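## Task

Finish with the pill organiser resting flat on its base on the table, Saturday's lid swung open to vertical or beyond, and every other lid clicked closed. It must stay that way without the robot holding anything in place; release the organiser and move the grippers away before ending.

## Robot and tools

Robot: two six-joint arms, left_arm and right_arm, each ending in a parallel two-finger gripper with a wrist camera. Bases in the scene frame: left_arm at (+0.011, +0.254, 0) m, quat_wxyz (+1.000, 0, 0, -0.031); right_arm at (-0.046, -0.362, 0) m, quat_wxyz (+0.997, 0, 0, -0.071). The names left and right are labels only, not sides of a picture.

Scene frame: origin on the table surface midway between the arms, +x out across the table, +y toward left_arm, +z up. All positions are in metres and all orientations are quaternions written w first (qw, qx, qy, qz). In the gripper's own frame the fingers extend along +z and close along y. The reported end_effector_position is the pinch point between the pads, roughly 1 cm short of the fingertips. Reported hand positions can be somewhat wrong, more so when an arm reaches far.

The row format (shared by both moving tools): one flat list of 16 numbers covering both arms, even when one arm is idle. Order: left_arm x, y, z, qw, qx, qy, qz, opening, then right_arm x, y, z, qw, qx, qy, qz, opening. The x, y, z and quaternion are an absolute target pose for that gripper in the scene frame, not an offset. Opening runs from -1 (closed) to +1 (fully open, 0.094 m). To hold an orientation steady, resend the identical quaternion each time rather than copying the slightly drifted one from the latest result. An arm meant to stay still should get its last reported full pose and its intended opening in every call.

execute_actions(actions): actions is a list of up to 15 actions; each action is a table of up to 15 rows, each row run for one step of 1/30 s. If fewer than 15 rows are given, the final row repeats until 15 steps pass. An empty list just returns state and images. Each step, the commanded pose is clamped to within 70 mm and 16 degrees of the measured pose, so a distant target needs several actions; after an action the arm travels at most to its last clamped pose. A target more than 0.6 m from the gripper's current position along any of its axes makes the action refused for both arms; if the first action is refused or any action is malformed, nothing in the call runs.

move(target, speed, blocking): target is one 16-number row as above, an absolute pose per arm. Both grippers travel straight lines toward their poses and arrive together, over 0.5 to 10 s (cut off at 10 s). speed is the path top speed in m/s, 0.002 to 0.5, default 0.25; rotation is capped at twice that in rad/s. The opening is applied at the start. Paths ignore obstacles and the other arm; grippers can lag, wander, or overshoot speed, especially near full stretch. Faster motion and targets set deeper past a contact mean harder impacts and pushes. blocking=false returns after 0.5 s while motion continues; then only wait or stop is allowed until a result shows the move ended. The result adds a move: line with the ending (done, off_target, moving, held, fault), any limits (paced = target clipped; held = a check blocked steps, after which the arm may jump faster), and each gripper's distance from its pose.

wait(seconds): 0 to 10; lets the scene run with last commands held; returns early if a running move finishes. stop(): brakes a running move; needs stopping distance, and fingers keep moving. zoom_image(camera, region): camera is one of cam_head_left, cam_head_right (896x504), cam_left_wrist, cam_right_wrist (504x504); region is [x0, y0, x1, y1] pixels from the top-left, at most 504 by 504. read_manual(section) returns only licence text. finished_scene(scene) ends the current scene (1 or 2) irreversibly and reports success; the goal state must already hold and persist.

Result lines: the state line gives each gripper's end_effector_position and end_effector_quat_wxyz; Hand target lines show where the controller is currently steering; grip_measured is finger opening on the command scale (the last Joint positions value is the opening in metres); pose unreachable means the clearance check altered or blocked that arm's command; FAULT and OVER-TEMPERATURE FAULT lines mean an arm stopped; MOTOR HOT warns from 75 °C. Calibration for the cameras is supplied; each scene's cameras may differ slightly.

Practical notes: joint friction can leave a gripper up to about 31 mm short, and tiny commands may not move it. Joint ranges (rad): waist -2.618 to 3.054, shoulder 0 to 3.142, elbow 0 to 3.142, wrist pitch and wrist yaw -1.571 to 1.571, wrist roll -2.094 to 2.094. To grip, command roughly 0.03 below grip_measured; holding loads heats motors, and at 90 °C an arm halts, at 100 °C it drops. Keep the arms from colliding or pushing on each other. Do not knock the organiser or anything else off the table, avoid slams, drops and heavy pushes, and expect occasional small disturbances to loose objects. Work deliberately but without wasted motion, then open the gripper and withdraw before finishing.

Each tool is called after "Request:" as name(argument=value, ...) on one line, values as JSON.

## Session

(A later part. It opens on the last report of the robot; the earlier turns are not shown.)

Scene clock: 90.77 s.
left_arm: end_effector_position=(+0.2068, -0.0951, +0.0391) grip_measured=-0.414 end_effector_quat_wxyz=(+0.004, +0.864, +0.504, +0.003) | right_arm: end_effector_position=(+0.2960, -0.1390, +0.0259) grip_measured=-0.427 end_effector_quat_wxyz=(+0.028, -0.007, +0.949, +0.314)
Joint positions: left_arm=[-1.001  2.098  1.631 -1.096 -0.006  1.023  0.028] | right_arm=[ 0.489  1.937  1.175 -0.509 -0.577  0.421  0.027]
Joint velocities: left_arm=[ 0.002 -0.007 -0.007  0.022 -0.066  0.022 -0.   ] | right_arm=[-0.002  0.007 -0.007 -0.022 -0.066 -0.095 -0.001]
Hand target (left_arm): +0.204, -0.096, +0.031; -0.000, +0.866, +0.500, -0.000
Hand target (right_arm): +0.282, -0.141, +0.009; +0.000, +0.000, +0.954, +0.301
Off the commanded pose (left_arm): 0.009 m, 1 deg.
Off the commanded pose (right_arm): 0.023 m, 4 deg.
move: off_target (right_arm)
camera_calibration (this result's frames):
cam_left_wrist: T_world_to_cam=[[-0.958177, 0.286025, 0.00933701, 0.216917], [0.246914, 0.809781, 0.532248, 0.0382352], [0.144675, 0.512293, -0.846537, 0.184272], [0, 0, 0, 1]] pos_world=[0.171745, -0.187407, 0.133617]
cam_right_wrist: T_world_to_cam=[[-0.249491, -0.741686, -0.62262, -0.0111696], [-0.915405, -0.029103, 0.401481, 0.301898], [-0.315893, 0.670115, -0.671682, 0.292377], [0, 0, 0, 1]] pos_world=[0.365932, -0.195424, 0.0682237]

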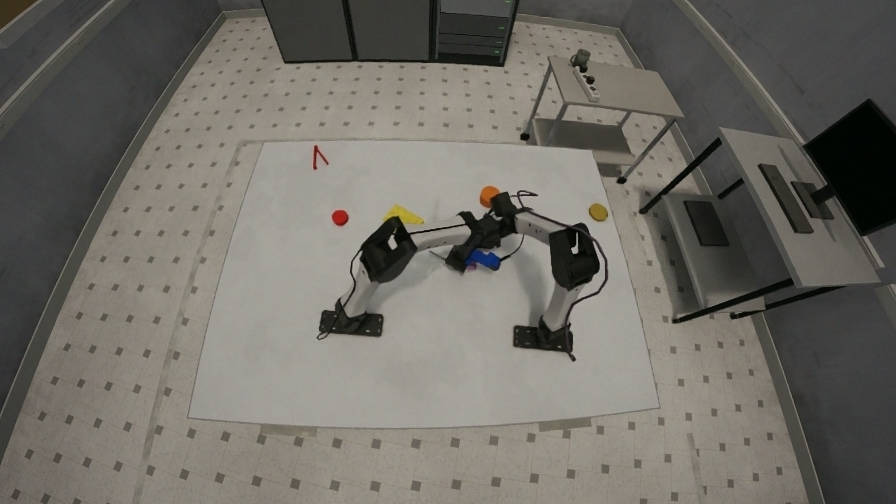

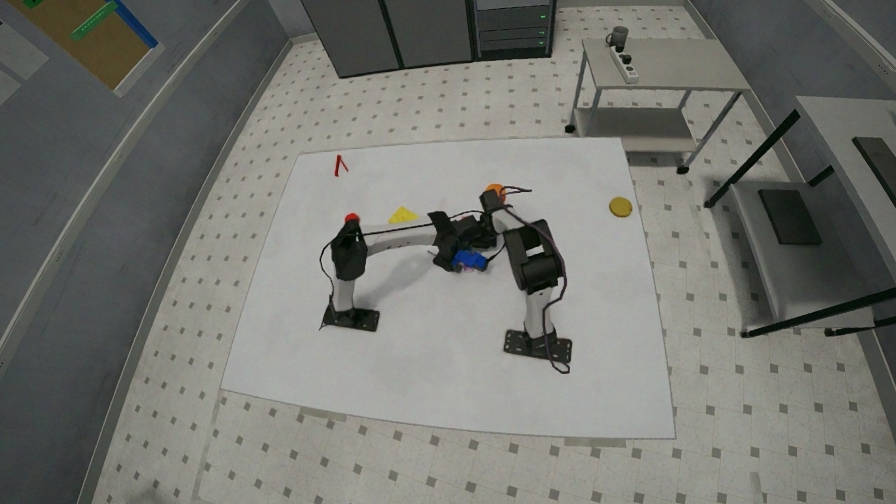

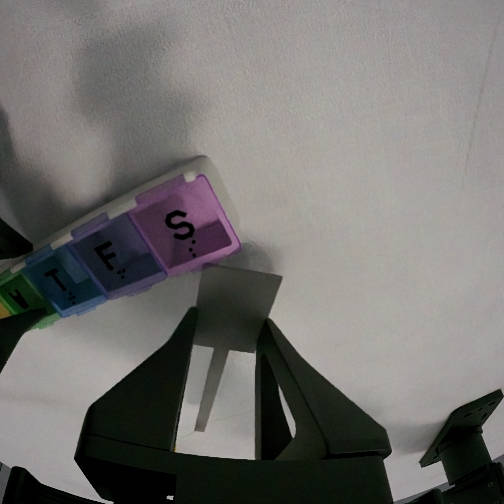

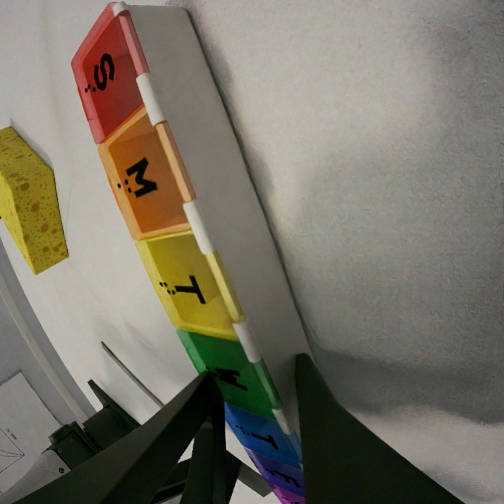

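Request:
move(target=[0.204,-0.096,0.033,0,0.866,0.5,0,-0.5,0.282,-0.143,-0.02,0,0,0.954,0.301,-0.43], speed=0.02)

Request:
move(target=[0.208,-0.103,0.058,0,0.866,0.5,0,-0.5,0.282,-0.143,-0.02,0,0,0.954,0.301,-0.43], speed=0.01)

Scene clock: 94.67 s.
left_arm: end_effector_position=(+0.2062, -0.0940, +0.0391) grip_measured=-0.414 end_effector_quat_wxyz=(+0.002, +0.864, +0.503, +0.003) | right_arm: end_effector_position=(+0.3018, -0.1307, +0.0238) grip_measured=-0.427 end_effector_quat_wxyz=(+0.044, -0.018, +0.939, +0.340)
Joint positions: left_arm=[-1.001  2.098  1.631 -1.101 -0.006  1.023  0.028] | right_arm=[ 0.489  1.95   1.15  -0.416 -0.618  0.421  0.027]
Joint velocities: left_arm=[-0.002  0.002 -0.002 -0.081  0.007  0.037  0.001] | right_arm=[ 0.022  0.007 -0.032  0.037  0.095 -0.037 -0.   ]
Hand target (left_arm): +0.204, -0.096, +0.033; -0.000, +0.866, +0.500, -0.000
Hand target (right_arm): +0.280, -0.144, -0.016; -0.000, -0.001, +0.954, +0.301
Off the commanded pose (left_arm): 0.007 m, 1 deg.
Off the commanded pose (right_arm): 0.050 m, 7 deg.
move: off_target (right_arm)
camera_calibration (this result's frames):
cam_left_wrist: T_world_to_cam=[[-0.95815, 0.285977, 0.0128871, 0.215896], [0.248201, 0.807469, 0.535155, 0.0369261], [0.142636, 0.515957, -0.844656, 0.184498], [0, 0, 0, 1]] pos_world=[0.171379, -0.186751, 0.133294]
cam_right_wrist: T_world_to_cam=[[-0.215006, -0.70914, -0.671485, -0.00987817], [-0.929562, -0.0622422, 0.363373, 0.309119], [-0.299477, 0.702315, -0.645807, 0.285929], [0, 0, 0, 1]] pos_world=[0.370851, -0.188577, 0.0656964]

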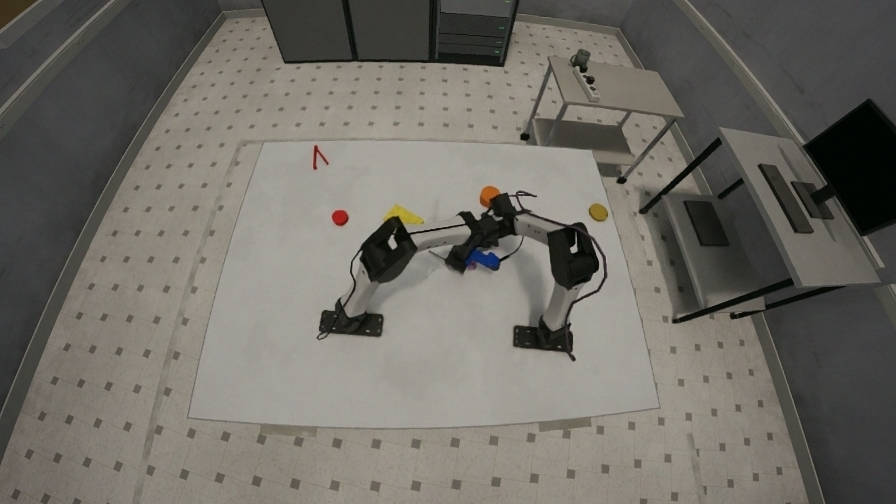

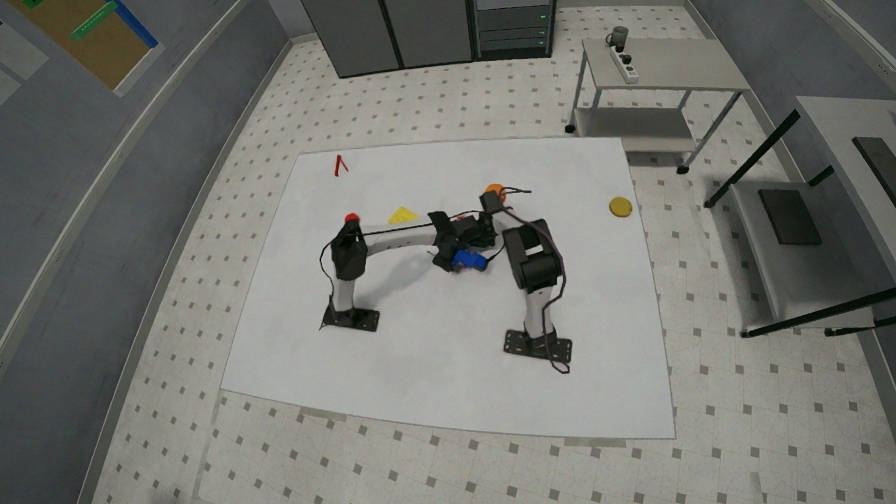

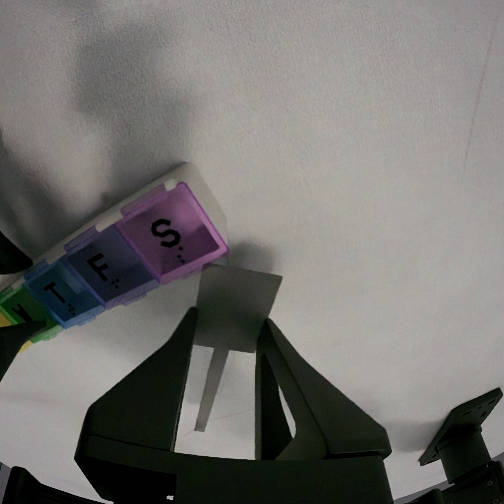

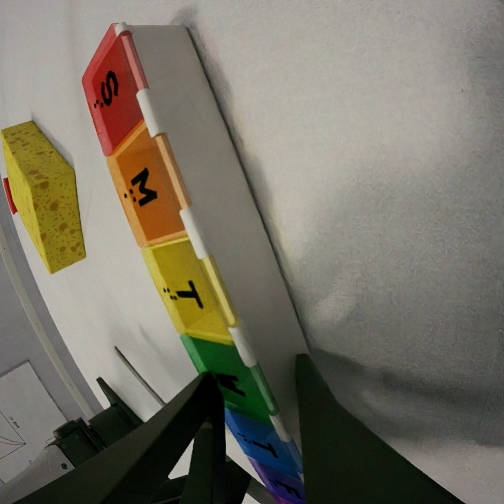

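Scene clock: 101.23 s.
left_arm: end_effector_position=(+0.2094, -0.0996, +0.0600) grip_measured=-0.414 end_effector_quat_wxyz=(+0.007, +0.864, +0.504, +0.003) | right_arm: end_effector_position=(+0.3023, -0.1291, +0.0251) grip_measured=-0.427 end_effector_quat_wxyz=(+0.045, -0.020, +0.937, +0.346)
Joint positions: left_arm=[-1.001  2.098  1.715 -1.175 -0.006  1.023  0.028] | right_arm=[ 0.489  1.951  1.15  -0.409 -0.628  0.421  0.027]
Joint velocities: left_arm=[-0.012 -0.012  0.017  0.007  0.051 -0.022 -0.   ] | right_arm=[ 0.012 -0.007  0.007  0.037  0.022 -0.095  0.001]
Hand target (left_arm): +0.209, -0.100, +0.060; +0.007, +0.864, +0.504, +0.003
Hand target (right_arm): +0.302, -0.130, +0.024; +0.044, -0.019, +0.938, +0.343
Off the commanded pose (left_arm): 0.004 m, 1 deg.
Off the commanded pose (right_arm): 0.051 m, 8 deg.
move: held (left_arm, right_arm); limits=held; held on 13 of 197 steps (left_arm, right_arm), including the last (left_arm, right_arm)
pose unreachable (left arm): on one or more control steps of this call, first in action 0 (counted from 0), this arm could not follow its commanded pose, so it was not sent that pose on those steps. On the call's last step it was still not sent that pose. It may still have moved: this result reports where it is.
cause: the commanded pose would bring a part of the arm too close to another arm (this arm's wrist (the part past joint 4) and the other arm's wrist (the part past joint 4)).
pose unreachable (right arm): on one or more control steps of this call, first in action 0 (counted from 0), this arm could not follow its commanded pose, so it was not sent that pose on those steps. On the call's last step it was still not sent that pose. It may still have moved: this result reports where it is.
cause: the commanded pose would bring a part of the arm too close to another arm (this arm's wrist (the part past joint 4) and the other arm's wrist (the part past joint 4)).
camera_calibration (this result's frames):
cam_left_wrist: T_world_to_cam=[[-0.958199, 0.286054, 0.0052473, 0.220756], [0.245355, 0.812161, 0.529335, 0.0308685], [0.147157, 0.508496, -0.848397, 0.203133], [0, 0, 0, 1]] pos_world=[0.174062, -0.191511, 0.154839]
cam_right_wrist: T_world_to_cam=[[-0.21056, -0.702489, -0.679834, -0.00802052], [-0.930401, -0.0694281, 0.359908, 0.308594], [-0.30003, 0.708301, -0.638977, 0.286523], [0, 0, 0, 1]] pos_world=[0.371393, -0.187154, 0.0665641]

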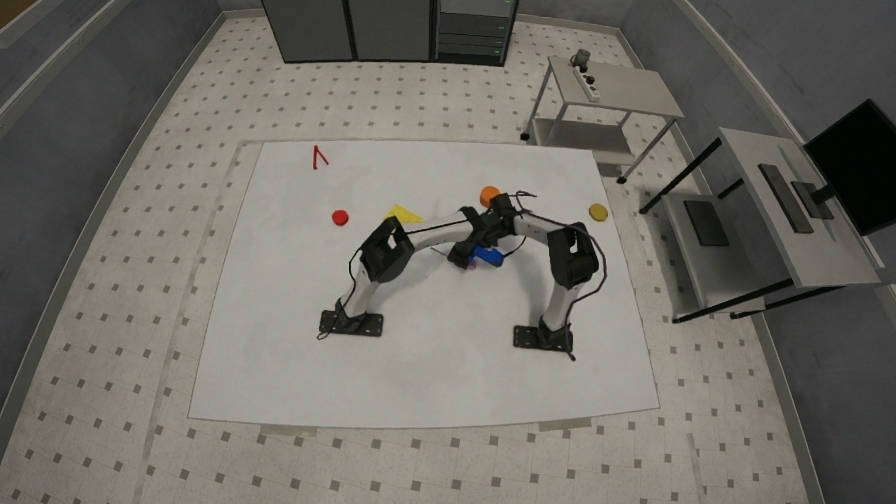

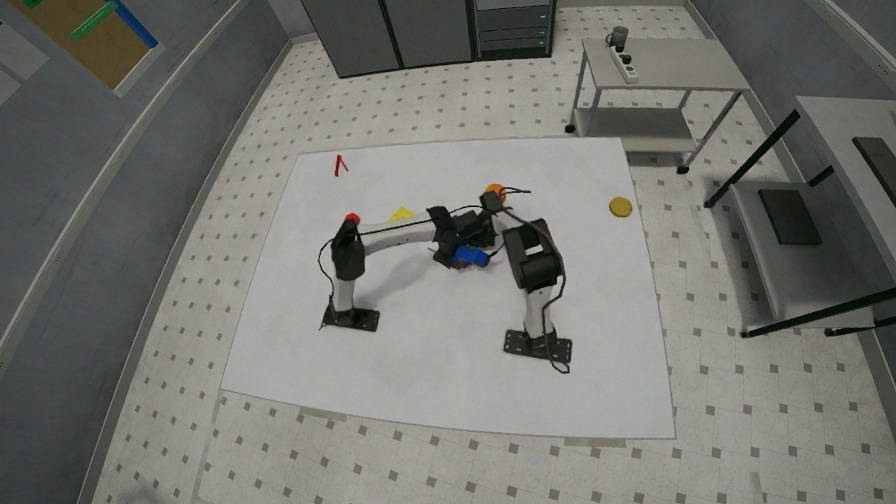

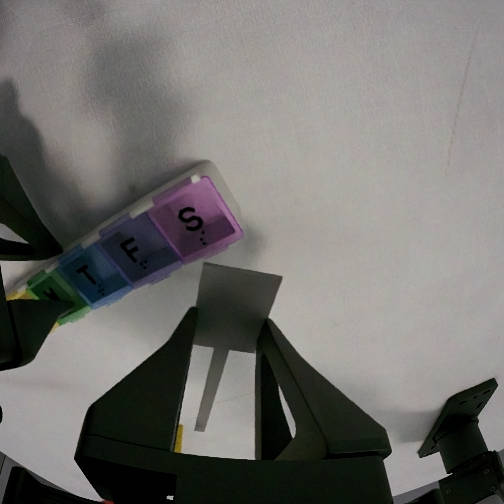

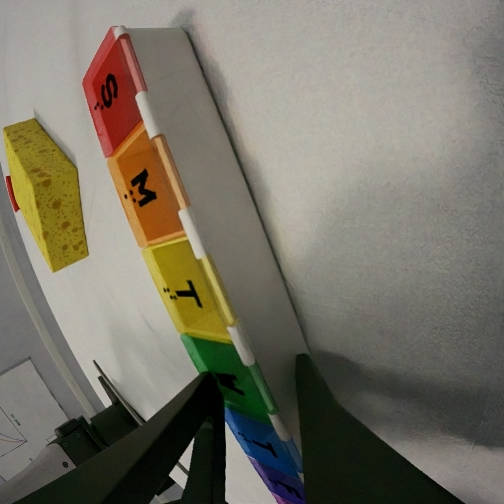

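Request:
move(target=[0.203,-0.082,0.05,0,0.819,0.574,0,-0.5,0.302,-0.130,0.024,0.044,-0.019,0.938,0.343,-0.43], speed=0.03)

Request:
execute_actions(actions=[[[0.203,-0.082,0.04,0,0.819,0.574,0,-0.5,0.29,-0.137,0.005,0,0,0.954,0.301,-0.43]],[[0.203,-0.082,0.03,0,0.819,0.574,0,-0.5,0.282,-0.143,-0.02,0,0,0.954,0.301,-0.43]],[[0.203,-0.082,0.03,0,0.819,0.574,0,-0.5,0.282,-0.143,-0.02,0,0,0.954,0.301,-0.43]]])

Scene clock: 108.07 s.
left_arm: end_effector_position=(+0.1994, -0.0817, +0.0421) grip_measured=-0.414 end_effector_quat_wxyz=(-0.016, +0.824, +0.567, +0.005) | right_arm: end_effector_position=(+0.3023, -0.1290, +0.0252) grip_measured=-0.427 end_effector_quat_wxyz=(+0.045, -0.020, +0.937, +0.346)
Joint positions: left_arm=[-1.001  2.075  1.608 -1.137 -0.006  0.874  0.028] | right_arm=[ 0.489  1.951  1.15  -0.408 -0.628  0.421  0.027]
Joint velocities: left_arm=[ 0.002 -0.007  0.022 -0.051  0.037  0.037  0.001] | right_arm=[-0.002 -0.012 -0.022 -0.066  0.066  0.007  0.   ]
Hand target (left_arm): +0.203, -0.082, +0.050; -0.000, +0.819, +0.574, +0.000
Hand target (right_arm): +0.302, -0.130, +0.024; +0.044, -0.019, +0.938, +0.343
Off the commanded pose (left_arm): 0.009 m, 2 deg.
Off the commanded pose (right_arm): 0.002 m, 0 deg.
move: done
camera_calibration (this result's frames):
cam_left_wrist: T_world_to_cam=[[-0.989657, 0.139315, 0.0342026, 0.199287], [0.13453, 0.818573, 0.558426, 0.0496888], [0.0497997, 0.557252, -0.828849, 0.202907], [0, 0, 0, 1]] pos_world=[0.180437, -0.181508, 0.133616]
cam_right_wrist: T_world_to_cam=[[-0.210303, -0.702201, -0.680211, -0.00794889], [-0.930477, -0.0697208, 0.359654, 0.308605], [-0.299974, 0.708557, -0.638719, 0.286536], [0, 0, 0, 1]] pos_world=[0.371432, -0.187093, 0.0666183]

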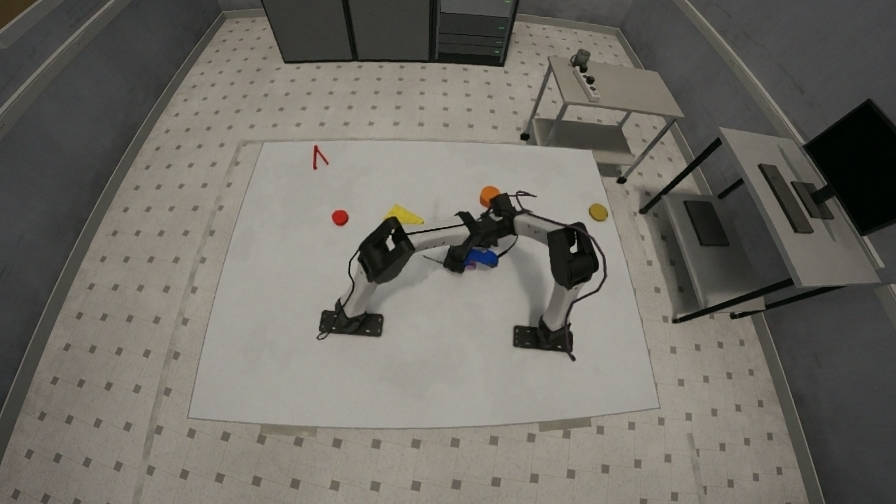

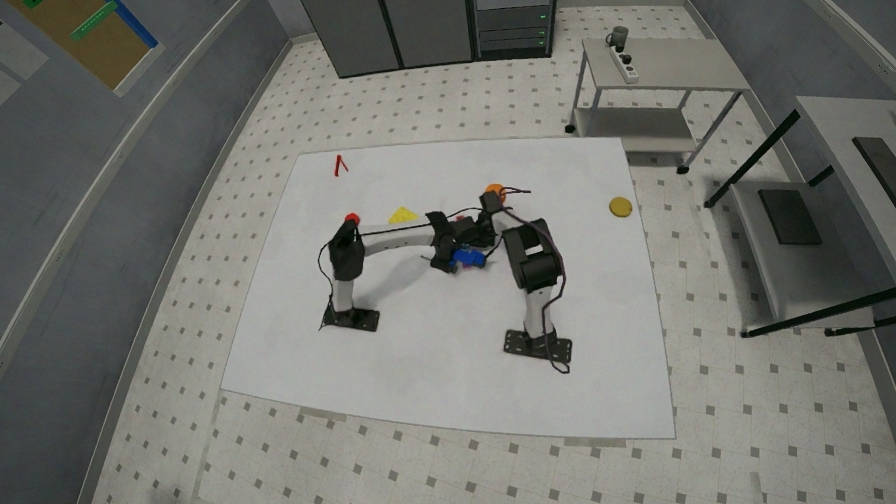

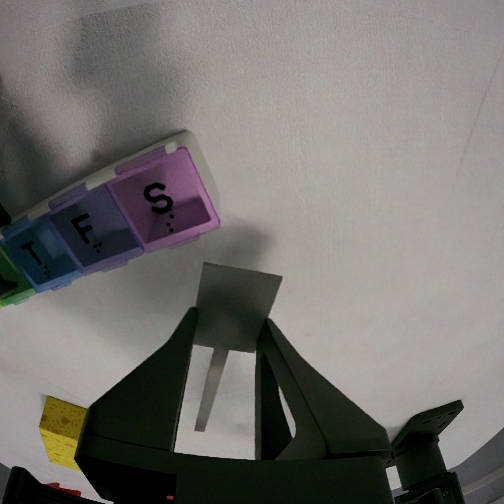

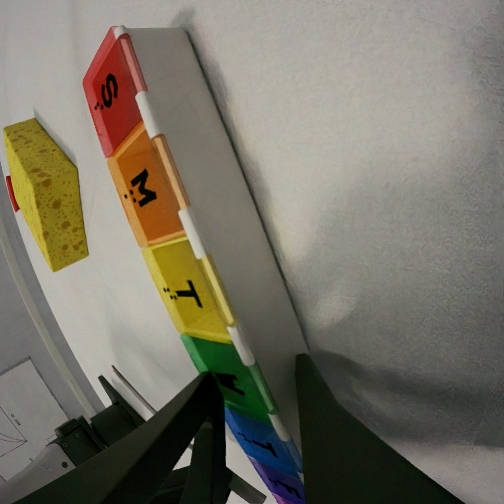

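Scene clock: 109.57 s.
left_arm: end_effector_position=(+0.1999, -0.0826, +0.0290) grip_measured=-0.414 end_effector_quat_wxyz=(-0.007, +0.823, +0.567, +0.004) | right_arm: end_effector_position=(+0.3021, -0.1273, +0.0231) grip_measured=-0.427 end_effector_quat_wxyz=(+0.041, -0.019, +0.936, +0.350)
Joint positions: left_arm=[-1.001  2.074  1.553 -1.064 -0.006  0.872  0.028] | right_arm=[ 0.49   1.961  1.152 -0.404 -0.638  0.424  0.027]
Joint velocities: left_arm=[ 0.012 -0.012 -0.012  0.037 -0.037  0.037  0.001] | right_arm=[ 0.012 -0.002 -0.002 -0.037  0.051 -0.022 -0.   ]
Hand target (left_arm): +0.203, -0.082, +0.030; -0.000, +0.819, +0.574, +0.000
Hand target (right_arm): +0.280, -0.143, -0.017; -0.001, -0.002, +0.953, +0.302
Off the commanded pose (left_arm): 0.003 m, 1 deg.
Off the commanded pose (right_arm): 0.050 m, 8 deg.
camera_calibration (this result's frames):
cam_left_wrist: T_world_to_cam=[[-0.990187, 0.137901, 0.0226669, 0.200673], [0.127813, 0.82802, 0.545936, 0.0601495], [0.0565163, 0.543476, -0.83752, 0.190294], [0, 0, 0, 1]] pos_world=[0.180261, -0.180898, 0.121989]
cam_right_wrist: T_world_to_cam=[[-0.21538, -0.696958, -0.684003, -0.00585054], [-0.9271, -0.0740882, 0.367418, 0.307511], [-0.306752, 0.713274, -0.630193, 0.286364], [0, 0, 0, 1]] pos_world=[0.371676, -0.185551, 0.0634777]

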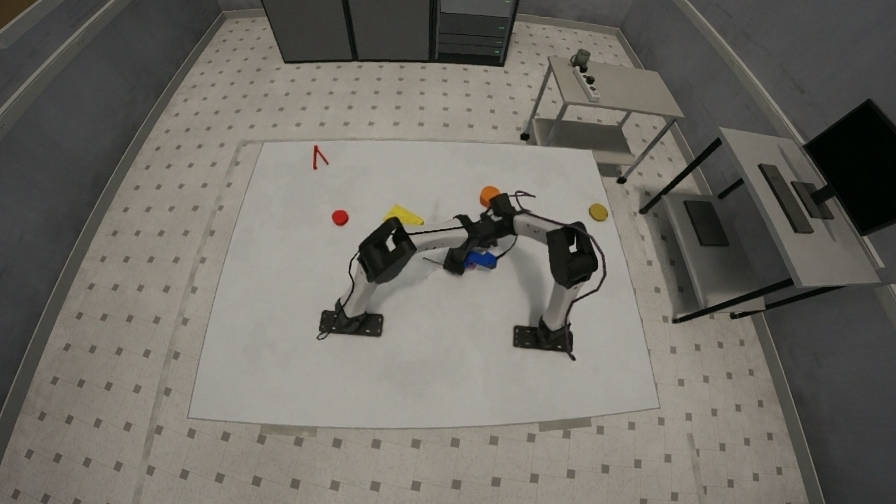

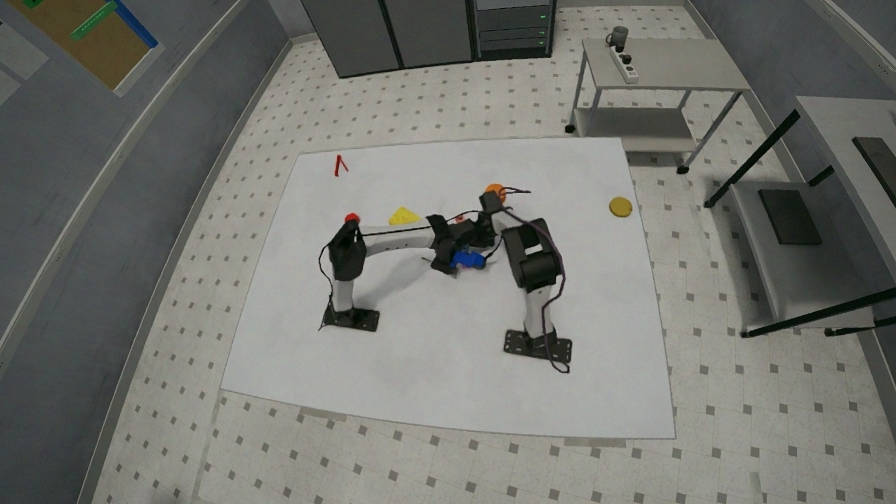

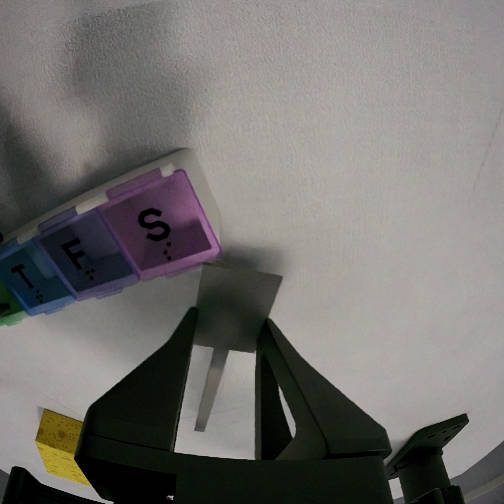

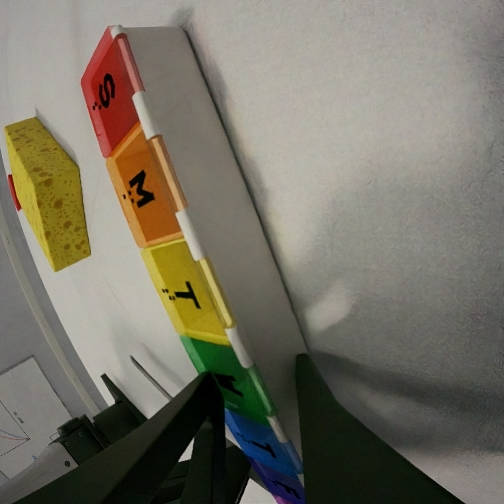

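Request:
execute_actions(actions=[[[0.205,-0.087,0.033,0,0.819,0.574,0,-0.5,0.282,-0.143,-0.02,0,0,0.954,0.301,-0.43]],[[0.208,-0.092,0.035,0,0.819,0.574,0,-0.5,0.282,-0.143,-0.02,0,0,0.954,0.301,-0.43]],[[0.210,-0.096,0.036,0,0.819,0.574,0,-0.5,0.282,-0.143,-0.02,0,0,0.954,0.301,-0.43]],[[0.210,-0.096,0.036,0,0.819,0.574,0,-0.5,0.282,-0.143,-0.02,0,0,0.954,0.301,-0.43]]])

Request:
zoom_image(camera="cam_left_wrist", region=[100,160,300,340])

Scene clock: 113.30 s.
left_arm: end_effector_position=(+0.2049, -0.0915, +0.0350) grip_measured=-0.414 end_effector_quat_wxyz=(-0.006, +0.823, +0.568, +0.004) | right_arm: end_effector_position=(+0.3025, -0.1271, +0.0233) grip_measured=-0.427 end_effector_quat_wxyz=(+0.042, -0.020, +0.936, +0.350)
Joint positions: left_arm=[-1.001  2.105  1.625 -1.103 -0.006  0.87   0.028] | right_arm=[ 0.49   1.961  1.152 -0.402 -0.638  0.423  0.027]
Joint velocities: left_arm=[-0.007  0.002 -0.012  0.037 -0.066  0.007 -0.   ] | right_arm=[ 0.002 -0.002 -0.007 -0.066  0.007 -0.007  0.   ]
Hand target (left_arm): +0.210, -0.096, +0.036; +0.000, +0.819, +0.574, +0.000
Hand target (right_arm): +0.280, -0.143, -0.017; -0.001, -0.002, +0.953, +0.302
Off the commanded pose (left_arm): 0.007 m, 1 deg.
Off the commanded pose (right_arm): 0.050 m, 8 deg.
camera_calibration (this result's frames):
cam_left_wrist: T_world_to_cam=[[-0.990473, 0.136056, 0.0212636, 0.206623], [0.125611, 0.829351, 0.544424, 0.0642804], [0.0564371, 0.541909, -0.83854, 0.199751], [0, 0, 0, 1]] pos_world=[0.185306, -0.18967, 0.12811]
cam_right_wrist: T_world_to_cam=[[-0.212667, -0.696826, -0.684986, -0.00636797], [-0.928038, -0.0753544, 0.364784, 0.307982], [-0.305808, 0.713271, -0.630656, 0.286196], [0, 0, 0, 1]] pos_world=[0.371986, -0.185364, 0.0637819]

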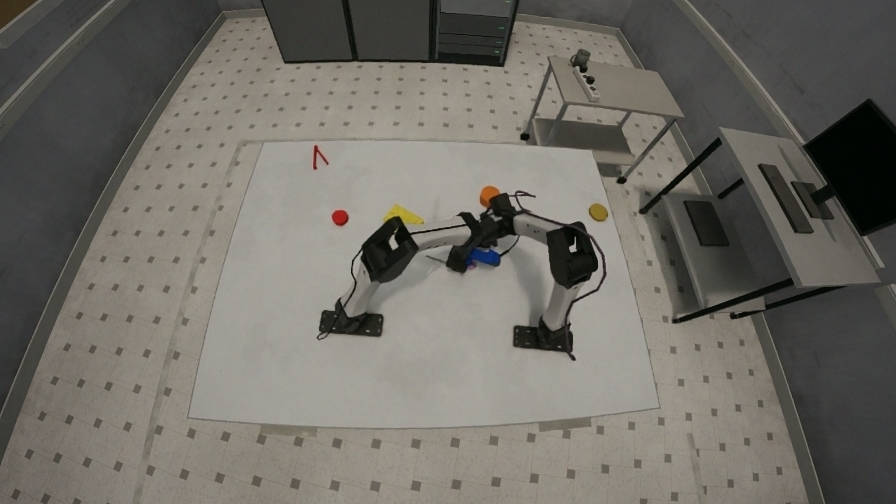

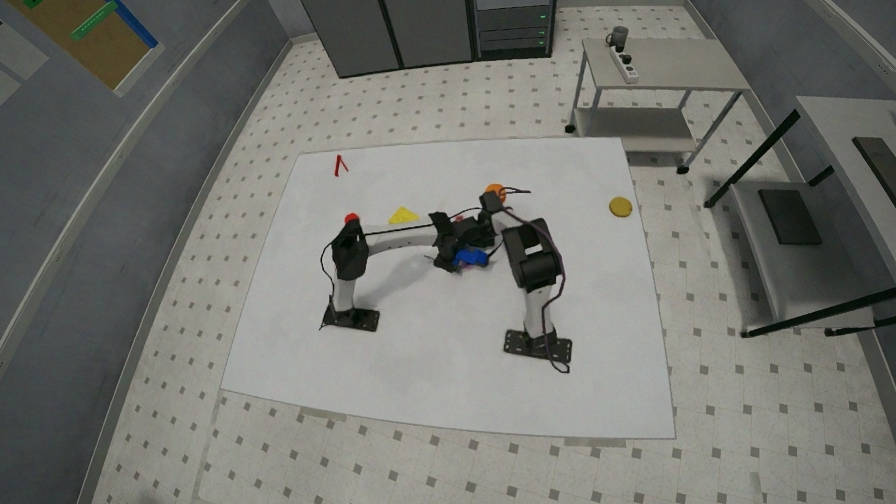

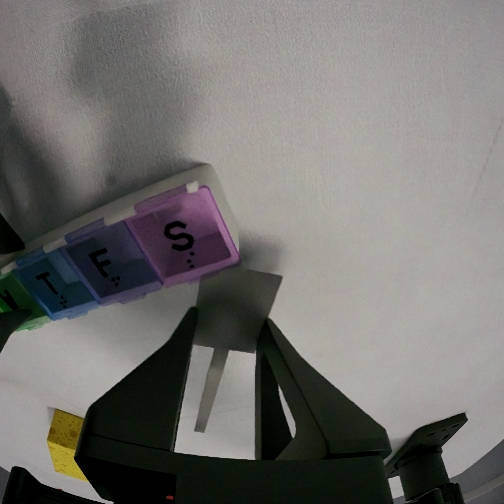

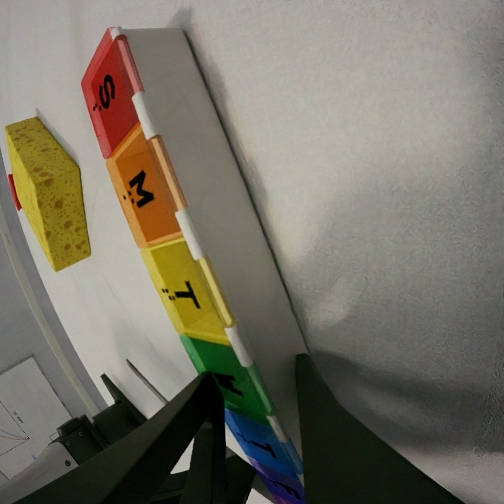

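Region (100, 160, 300, 340) of cam_left_wrist's 504x504 image, scaled by 2.520, with more detail than that image has; it fills the top 454 rows of this view, and the rest is white.

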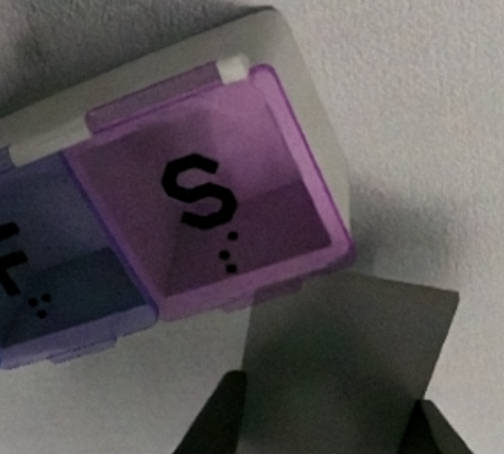

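Request:
execute_actions(actions=[[[0.211,-0.099,0.038,0,0.819,0.574,0,-0.5,0.282,-0.143,-0.02,0,0,0.954,0.301,-0.43]],[[0.211,-0.099,0.041,0,0.819,0.574,0,-0.5,0.282,-0.143,-0.02,0,0,0.954,0.301,-0.43]],[[0.211,-0.099,0.044,0,0.819,0.574,0,-0.5,0.282,-0.143,-0.02,0,0,0.954,0.301,-0.43]],[[0.211,-0.099,0.047,0,0.819,0.574,0,-0.5,0.282,-0.143,-0.02,0,0,0.954,0.301,-0.43]],[[0.211,-0.099,0.05,0,0.819,0.574,0,-0.5,0.282,-0.143,-0.02,0,0,0.954,0.301,-0.43]],[[0.211,-0.099,0.053,0,0.819,0.574,0,-0.5,0.282,-0.143,-0.02,0,0,0.954,0.301,-0.43]]])

Request:
zoom_image(camera="cam_left_wrist", region=[100,160,300,340])

Scene clock: 117.77 s.
left_arm: end_effector_position=(+0.2054, -0.0924, +0.0459) grip_measured=-0.415 end_effector_quat_wxyz=(-0.014, +0.822, +0.569, +0.005) | right_arm: end_effector_position=(+0.3030, -0.1269, +0.0235) grip_measured=-0.427 end_effector_quat_wxyz=(+0.043, -0.021, +0.935, +0.350)
Joint positions: left_arm=[-1.001  2.115  1.685 -1.169 -0.006  0.868  0.027] | right_arm=[ 0.49   1.961  1.152 -0.399 -0.638  0.422  0.027]
Joint velocities: left_arm=[-0.007 -0.017  0.002 -0.007  0.007  0.037  0.   ] | right_arm=[-0.012 -0.027 -0.017  0.037 -0.037  0.022  0.   ]
Hand target (left_arm): +0.211, -0.099, +0.053; +0.000, +0.819, +0.574, +0.000
Hand target (right_arm): +0.280, -0.143, -0.017; -0.001, -0.002, +0.953, +0.302
Off the commanded pose (left_arm): 0.011 m, 2 deg.
Off the commanded pose (right_arm): 0.051 m, 8 deg.
camera_calibration (this result's frames):
cam_left_wrist: T_world_to_cam=[[-0.990568, 0.133403, 0.0312791, 0.206293], [0.128185, 0.82157, 0.555509, 0.0572136], [0.0484089, 0.554279, -0.830922, 0.211811], [0, 0, 0, 1]] pos_world=[0.18676, -0.191928, 0.137763]
cam_right_wrist: T_world_to_cam=[[-0.209831, -0.696437, -0.686256, -0.00677968], [-0.929158, -0.0764554, 0.361691, 0.308657], [-0.304363, 0.713534, -0.631057, 0.285951], [0, 0, 0, 1]] pos_world=[0.372401, -0.185159, 0.0641602]

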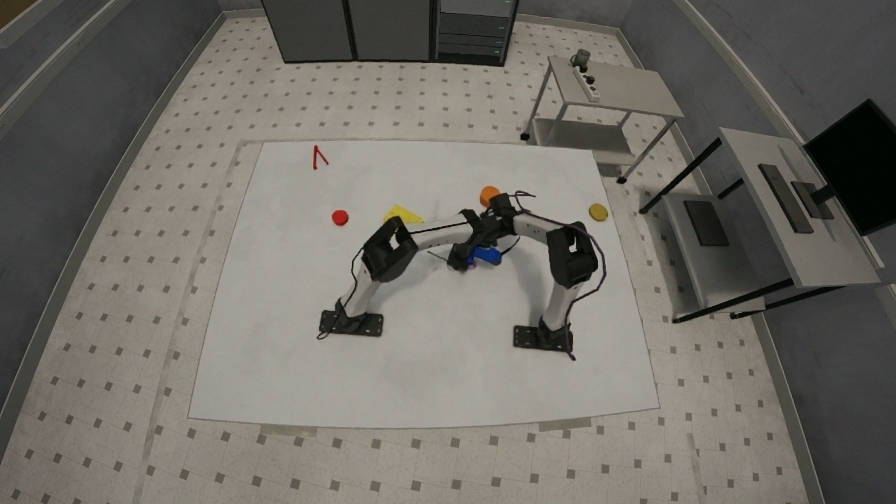

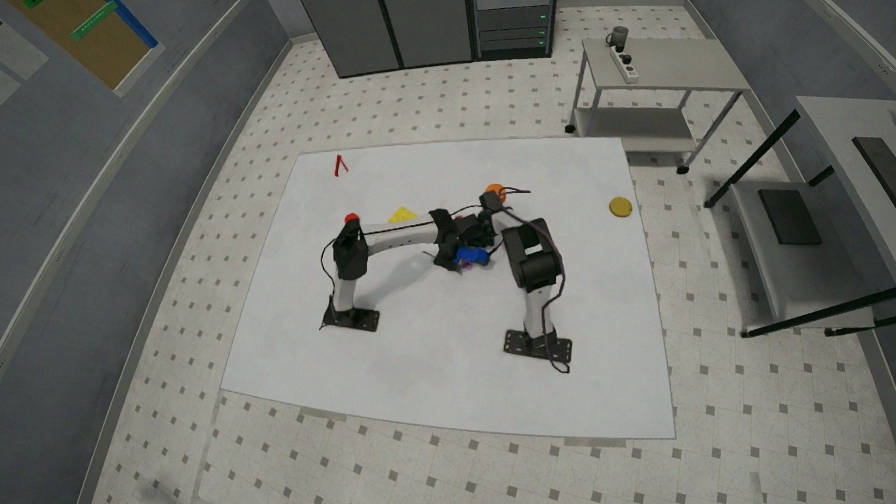

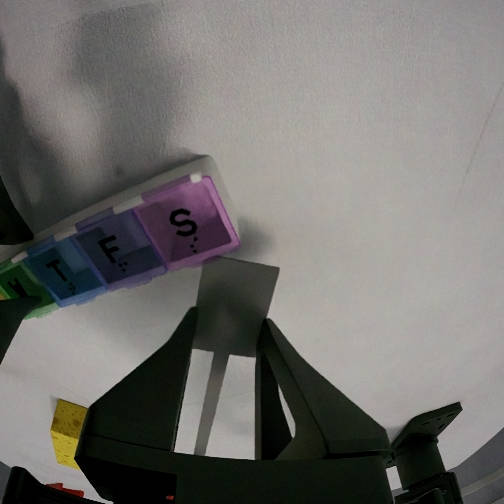

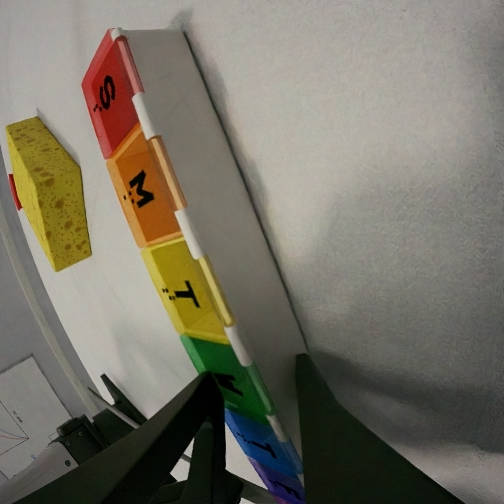

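Region (100, 160, 300, 340) of cam_left_wrist's 504x504 image, scaled by 2.520, with more detail than that image has; it fills the top 454 rows of this view, and the rest is white.

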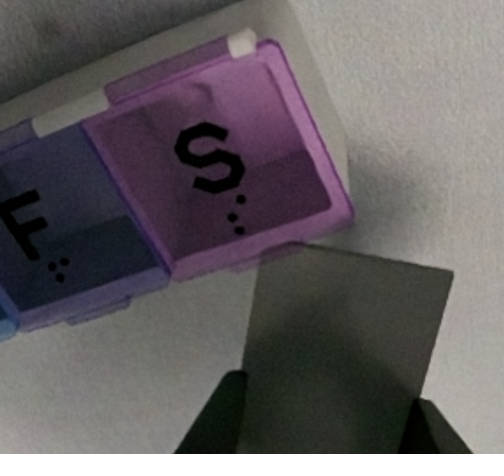

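Request:
execute_actions(actions=[[[0.211,-0.099,0.053,0,0.819,0.574,0,-0.8,0.282,-0.143,-0.02,0,0,0.954,0.301,-0.43]],[[0.211,-0.099,0.056,0,0.819,0.574,0,-0.8,0.282,-0.143,-0.02,0,0,0.954,0.301,-0.43]],[[0.211,-0.099,0.059,0,0.819,0.574,0,-0.8,0.282,-0.143,-0.02,0,0,0.954,0.301,-0.43]],[[0.211,-0.099,0.062,0,0.819,0.574,0,-0.8,0.282,-0.143,-0.02,0,0,0.954,0.301,-0.43]]])

Scene clock: 121.00 s.
left_arm: end_effector_position=(+0.2055, -0.0926, +0.0533) grip_measured=-0.417 end_effector_quat_wxyz=(-0.016, +0.822, +0.569, +0.005) | right_arm: end_effector_position=(+0.3030, -0.1269, +0.0235) grip_measured=-0.427 end_effector_quat_wxyz=(+0.043, -0.021, +0.935, +0.350)
Joint positions: left_arm=[-1.001  2.115  1.715 -1.203 -0.006  0.868  0.027] | right_arm=[ 0.49   1.961  1.152 -0.399 -0.638  0.422  0.027]
Joint velocities: left_arm=[-0.027 -0.002 -0.007  0.037 -0.022  0.022 -0.   ] | right_arm=[-0.017  0.007  0.007 -0.051 -0.066 -0.125 -0.   ]
Hand target (left_arm): +0.211, -0.099, +0.062; +0.000, +0.819, +0.574, +0.000
Hand target (right_arm): +0.280, -0.143, -0.017; -0.001, -0.002, +0.953, +0.302
Off the commanded pose (left_arm): 0.012 m, 2 deg.
Off the commanded pose (right_arm): 0.051 m, 8 deg.
camera_calibration (this result's frames):
cam_left_wrist: T_world_to_cam=[[-0.990502, 0.133284, 0.0337893, 0.206067], [0.129322, 0.819528, 0.558255, 0.0527019], [0.0467153, 0.557323, -0.828981, 0.218632], [0, 0, 0, 1]] pos_world=[0.187081, -0.192505, 0.144857]
cam_right_wrist: T_world_to_cam=[[-0.209585, -0.696348, -0.686421, -0.00678662], [-0.929288, -0.0765022, 0.361347, 0.308756], [-0.304136, 0.713616, -0.631074, 0.285914], [0, 0, 0, 1]] pos_world=[0.372458, -0.185138, 0.0642063]

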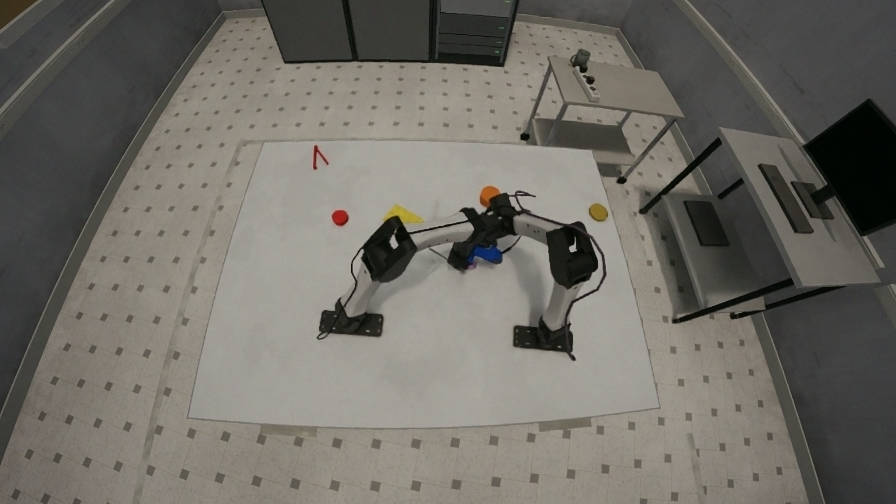

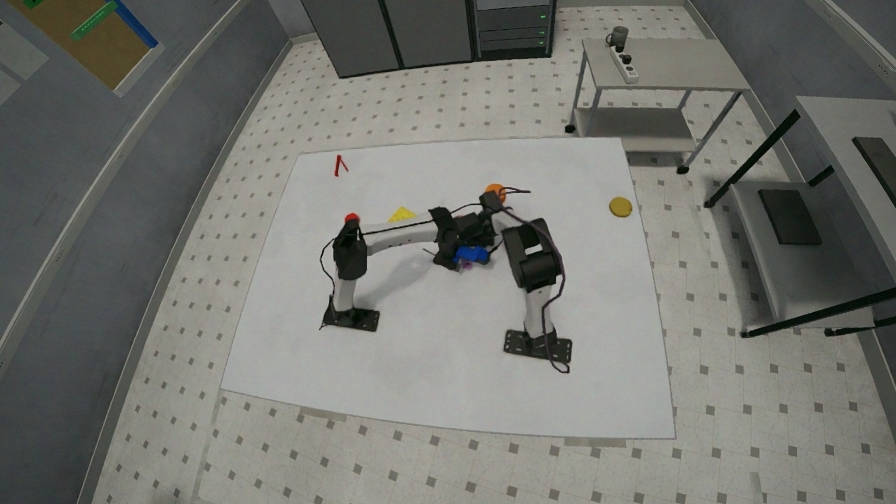

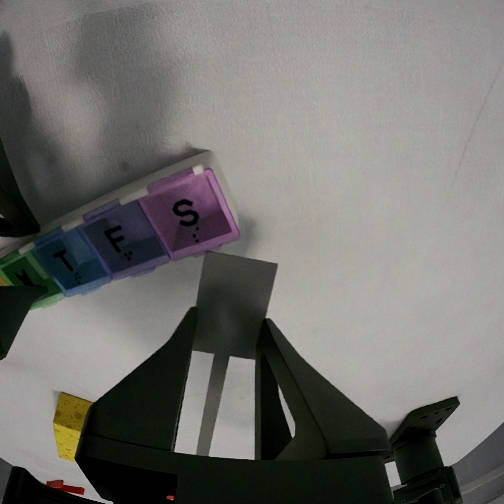

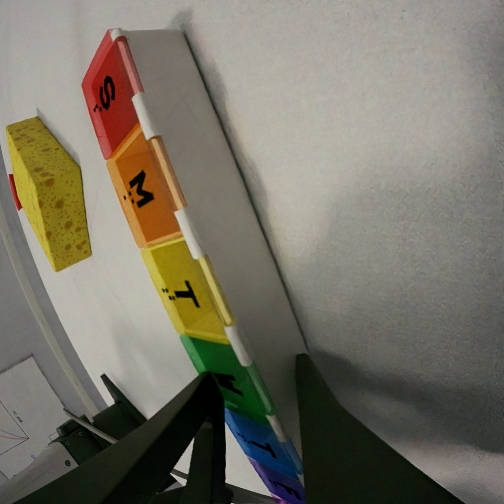

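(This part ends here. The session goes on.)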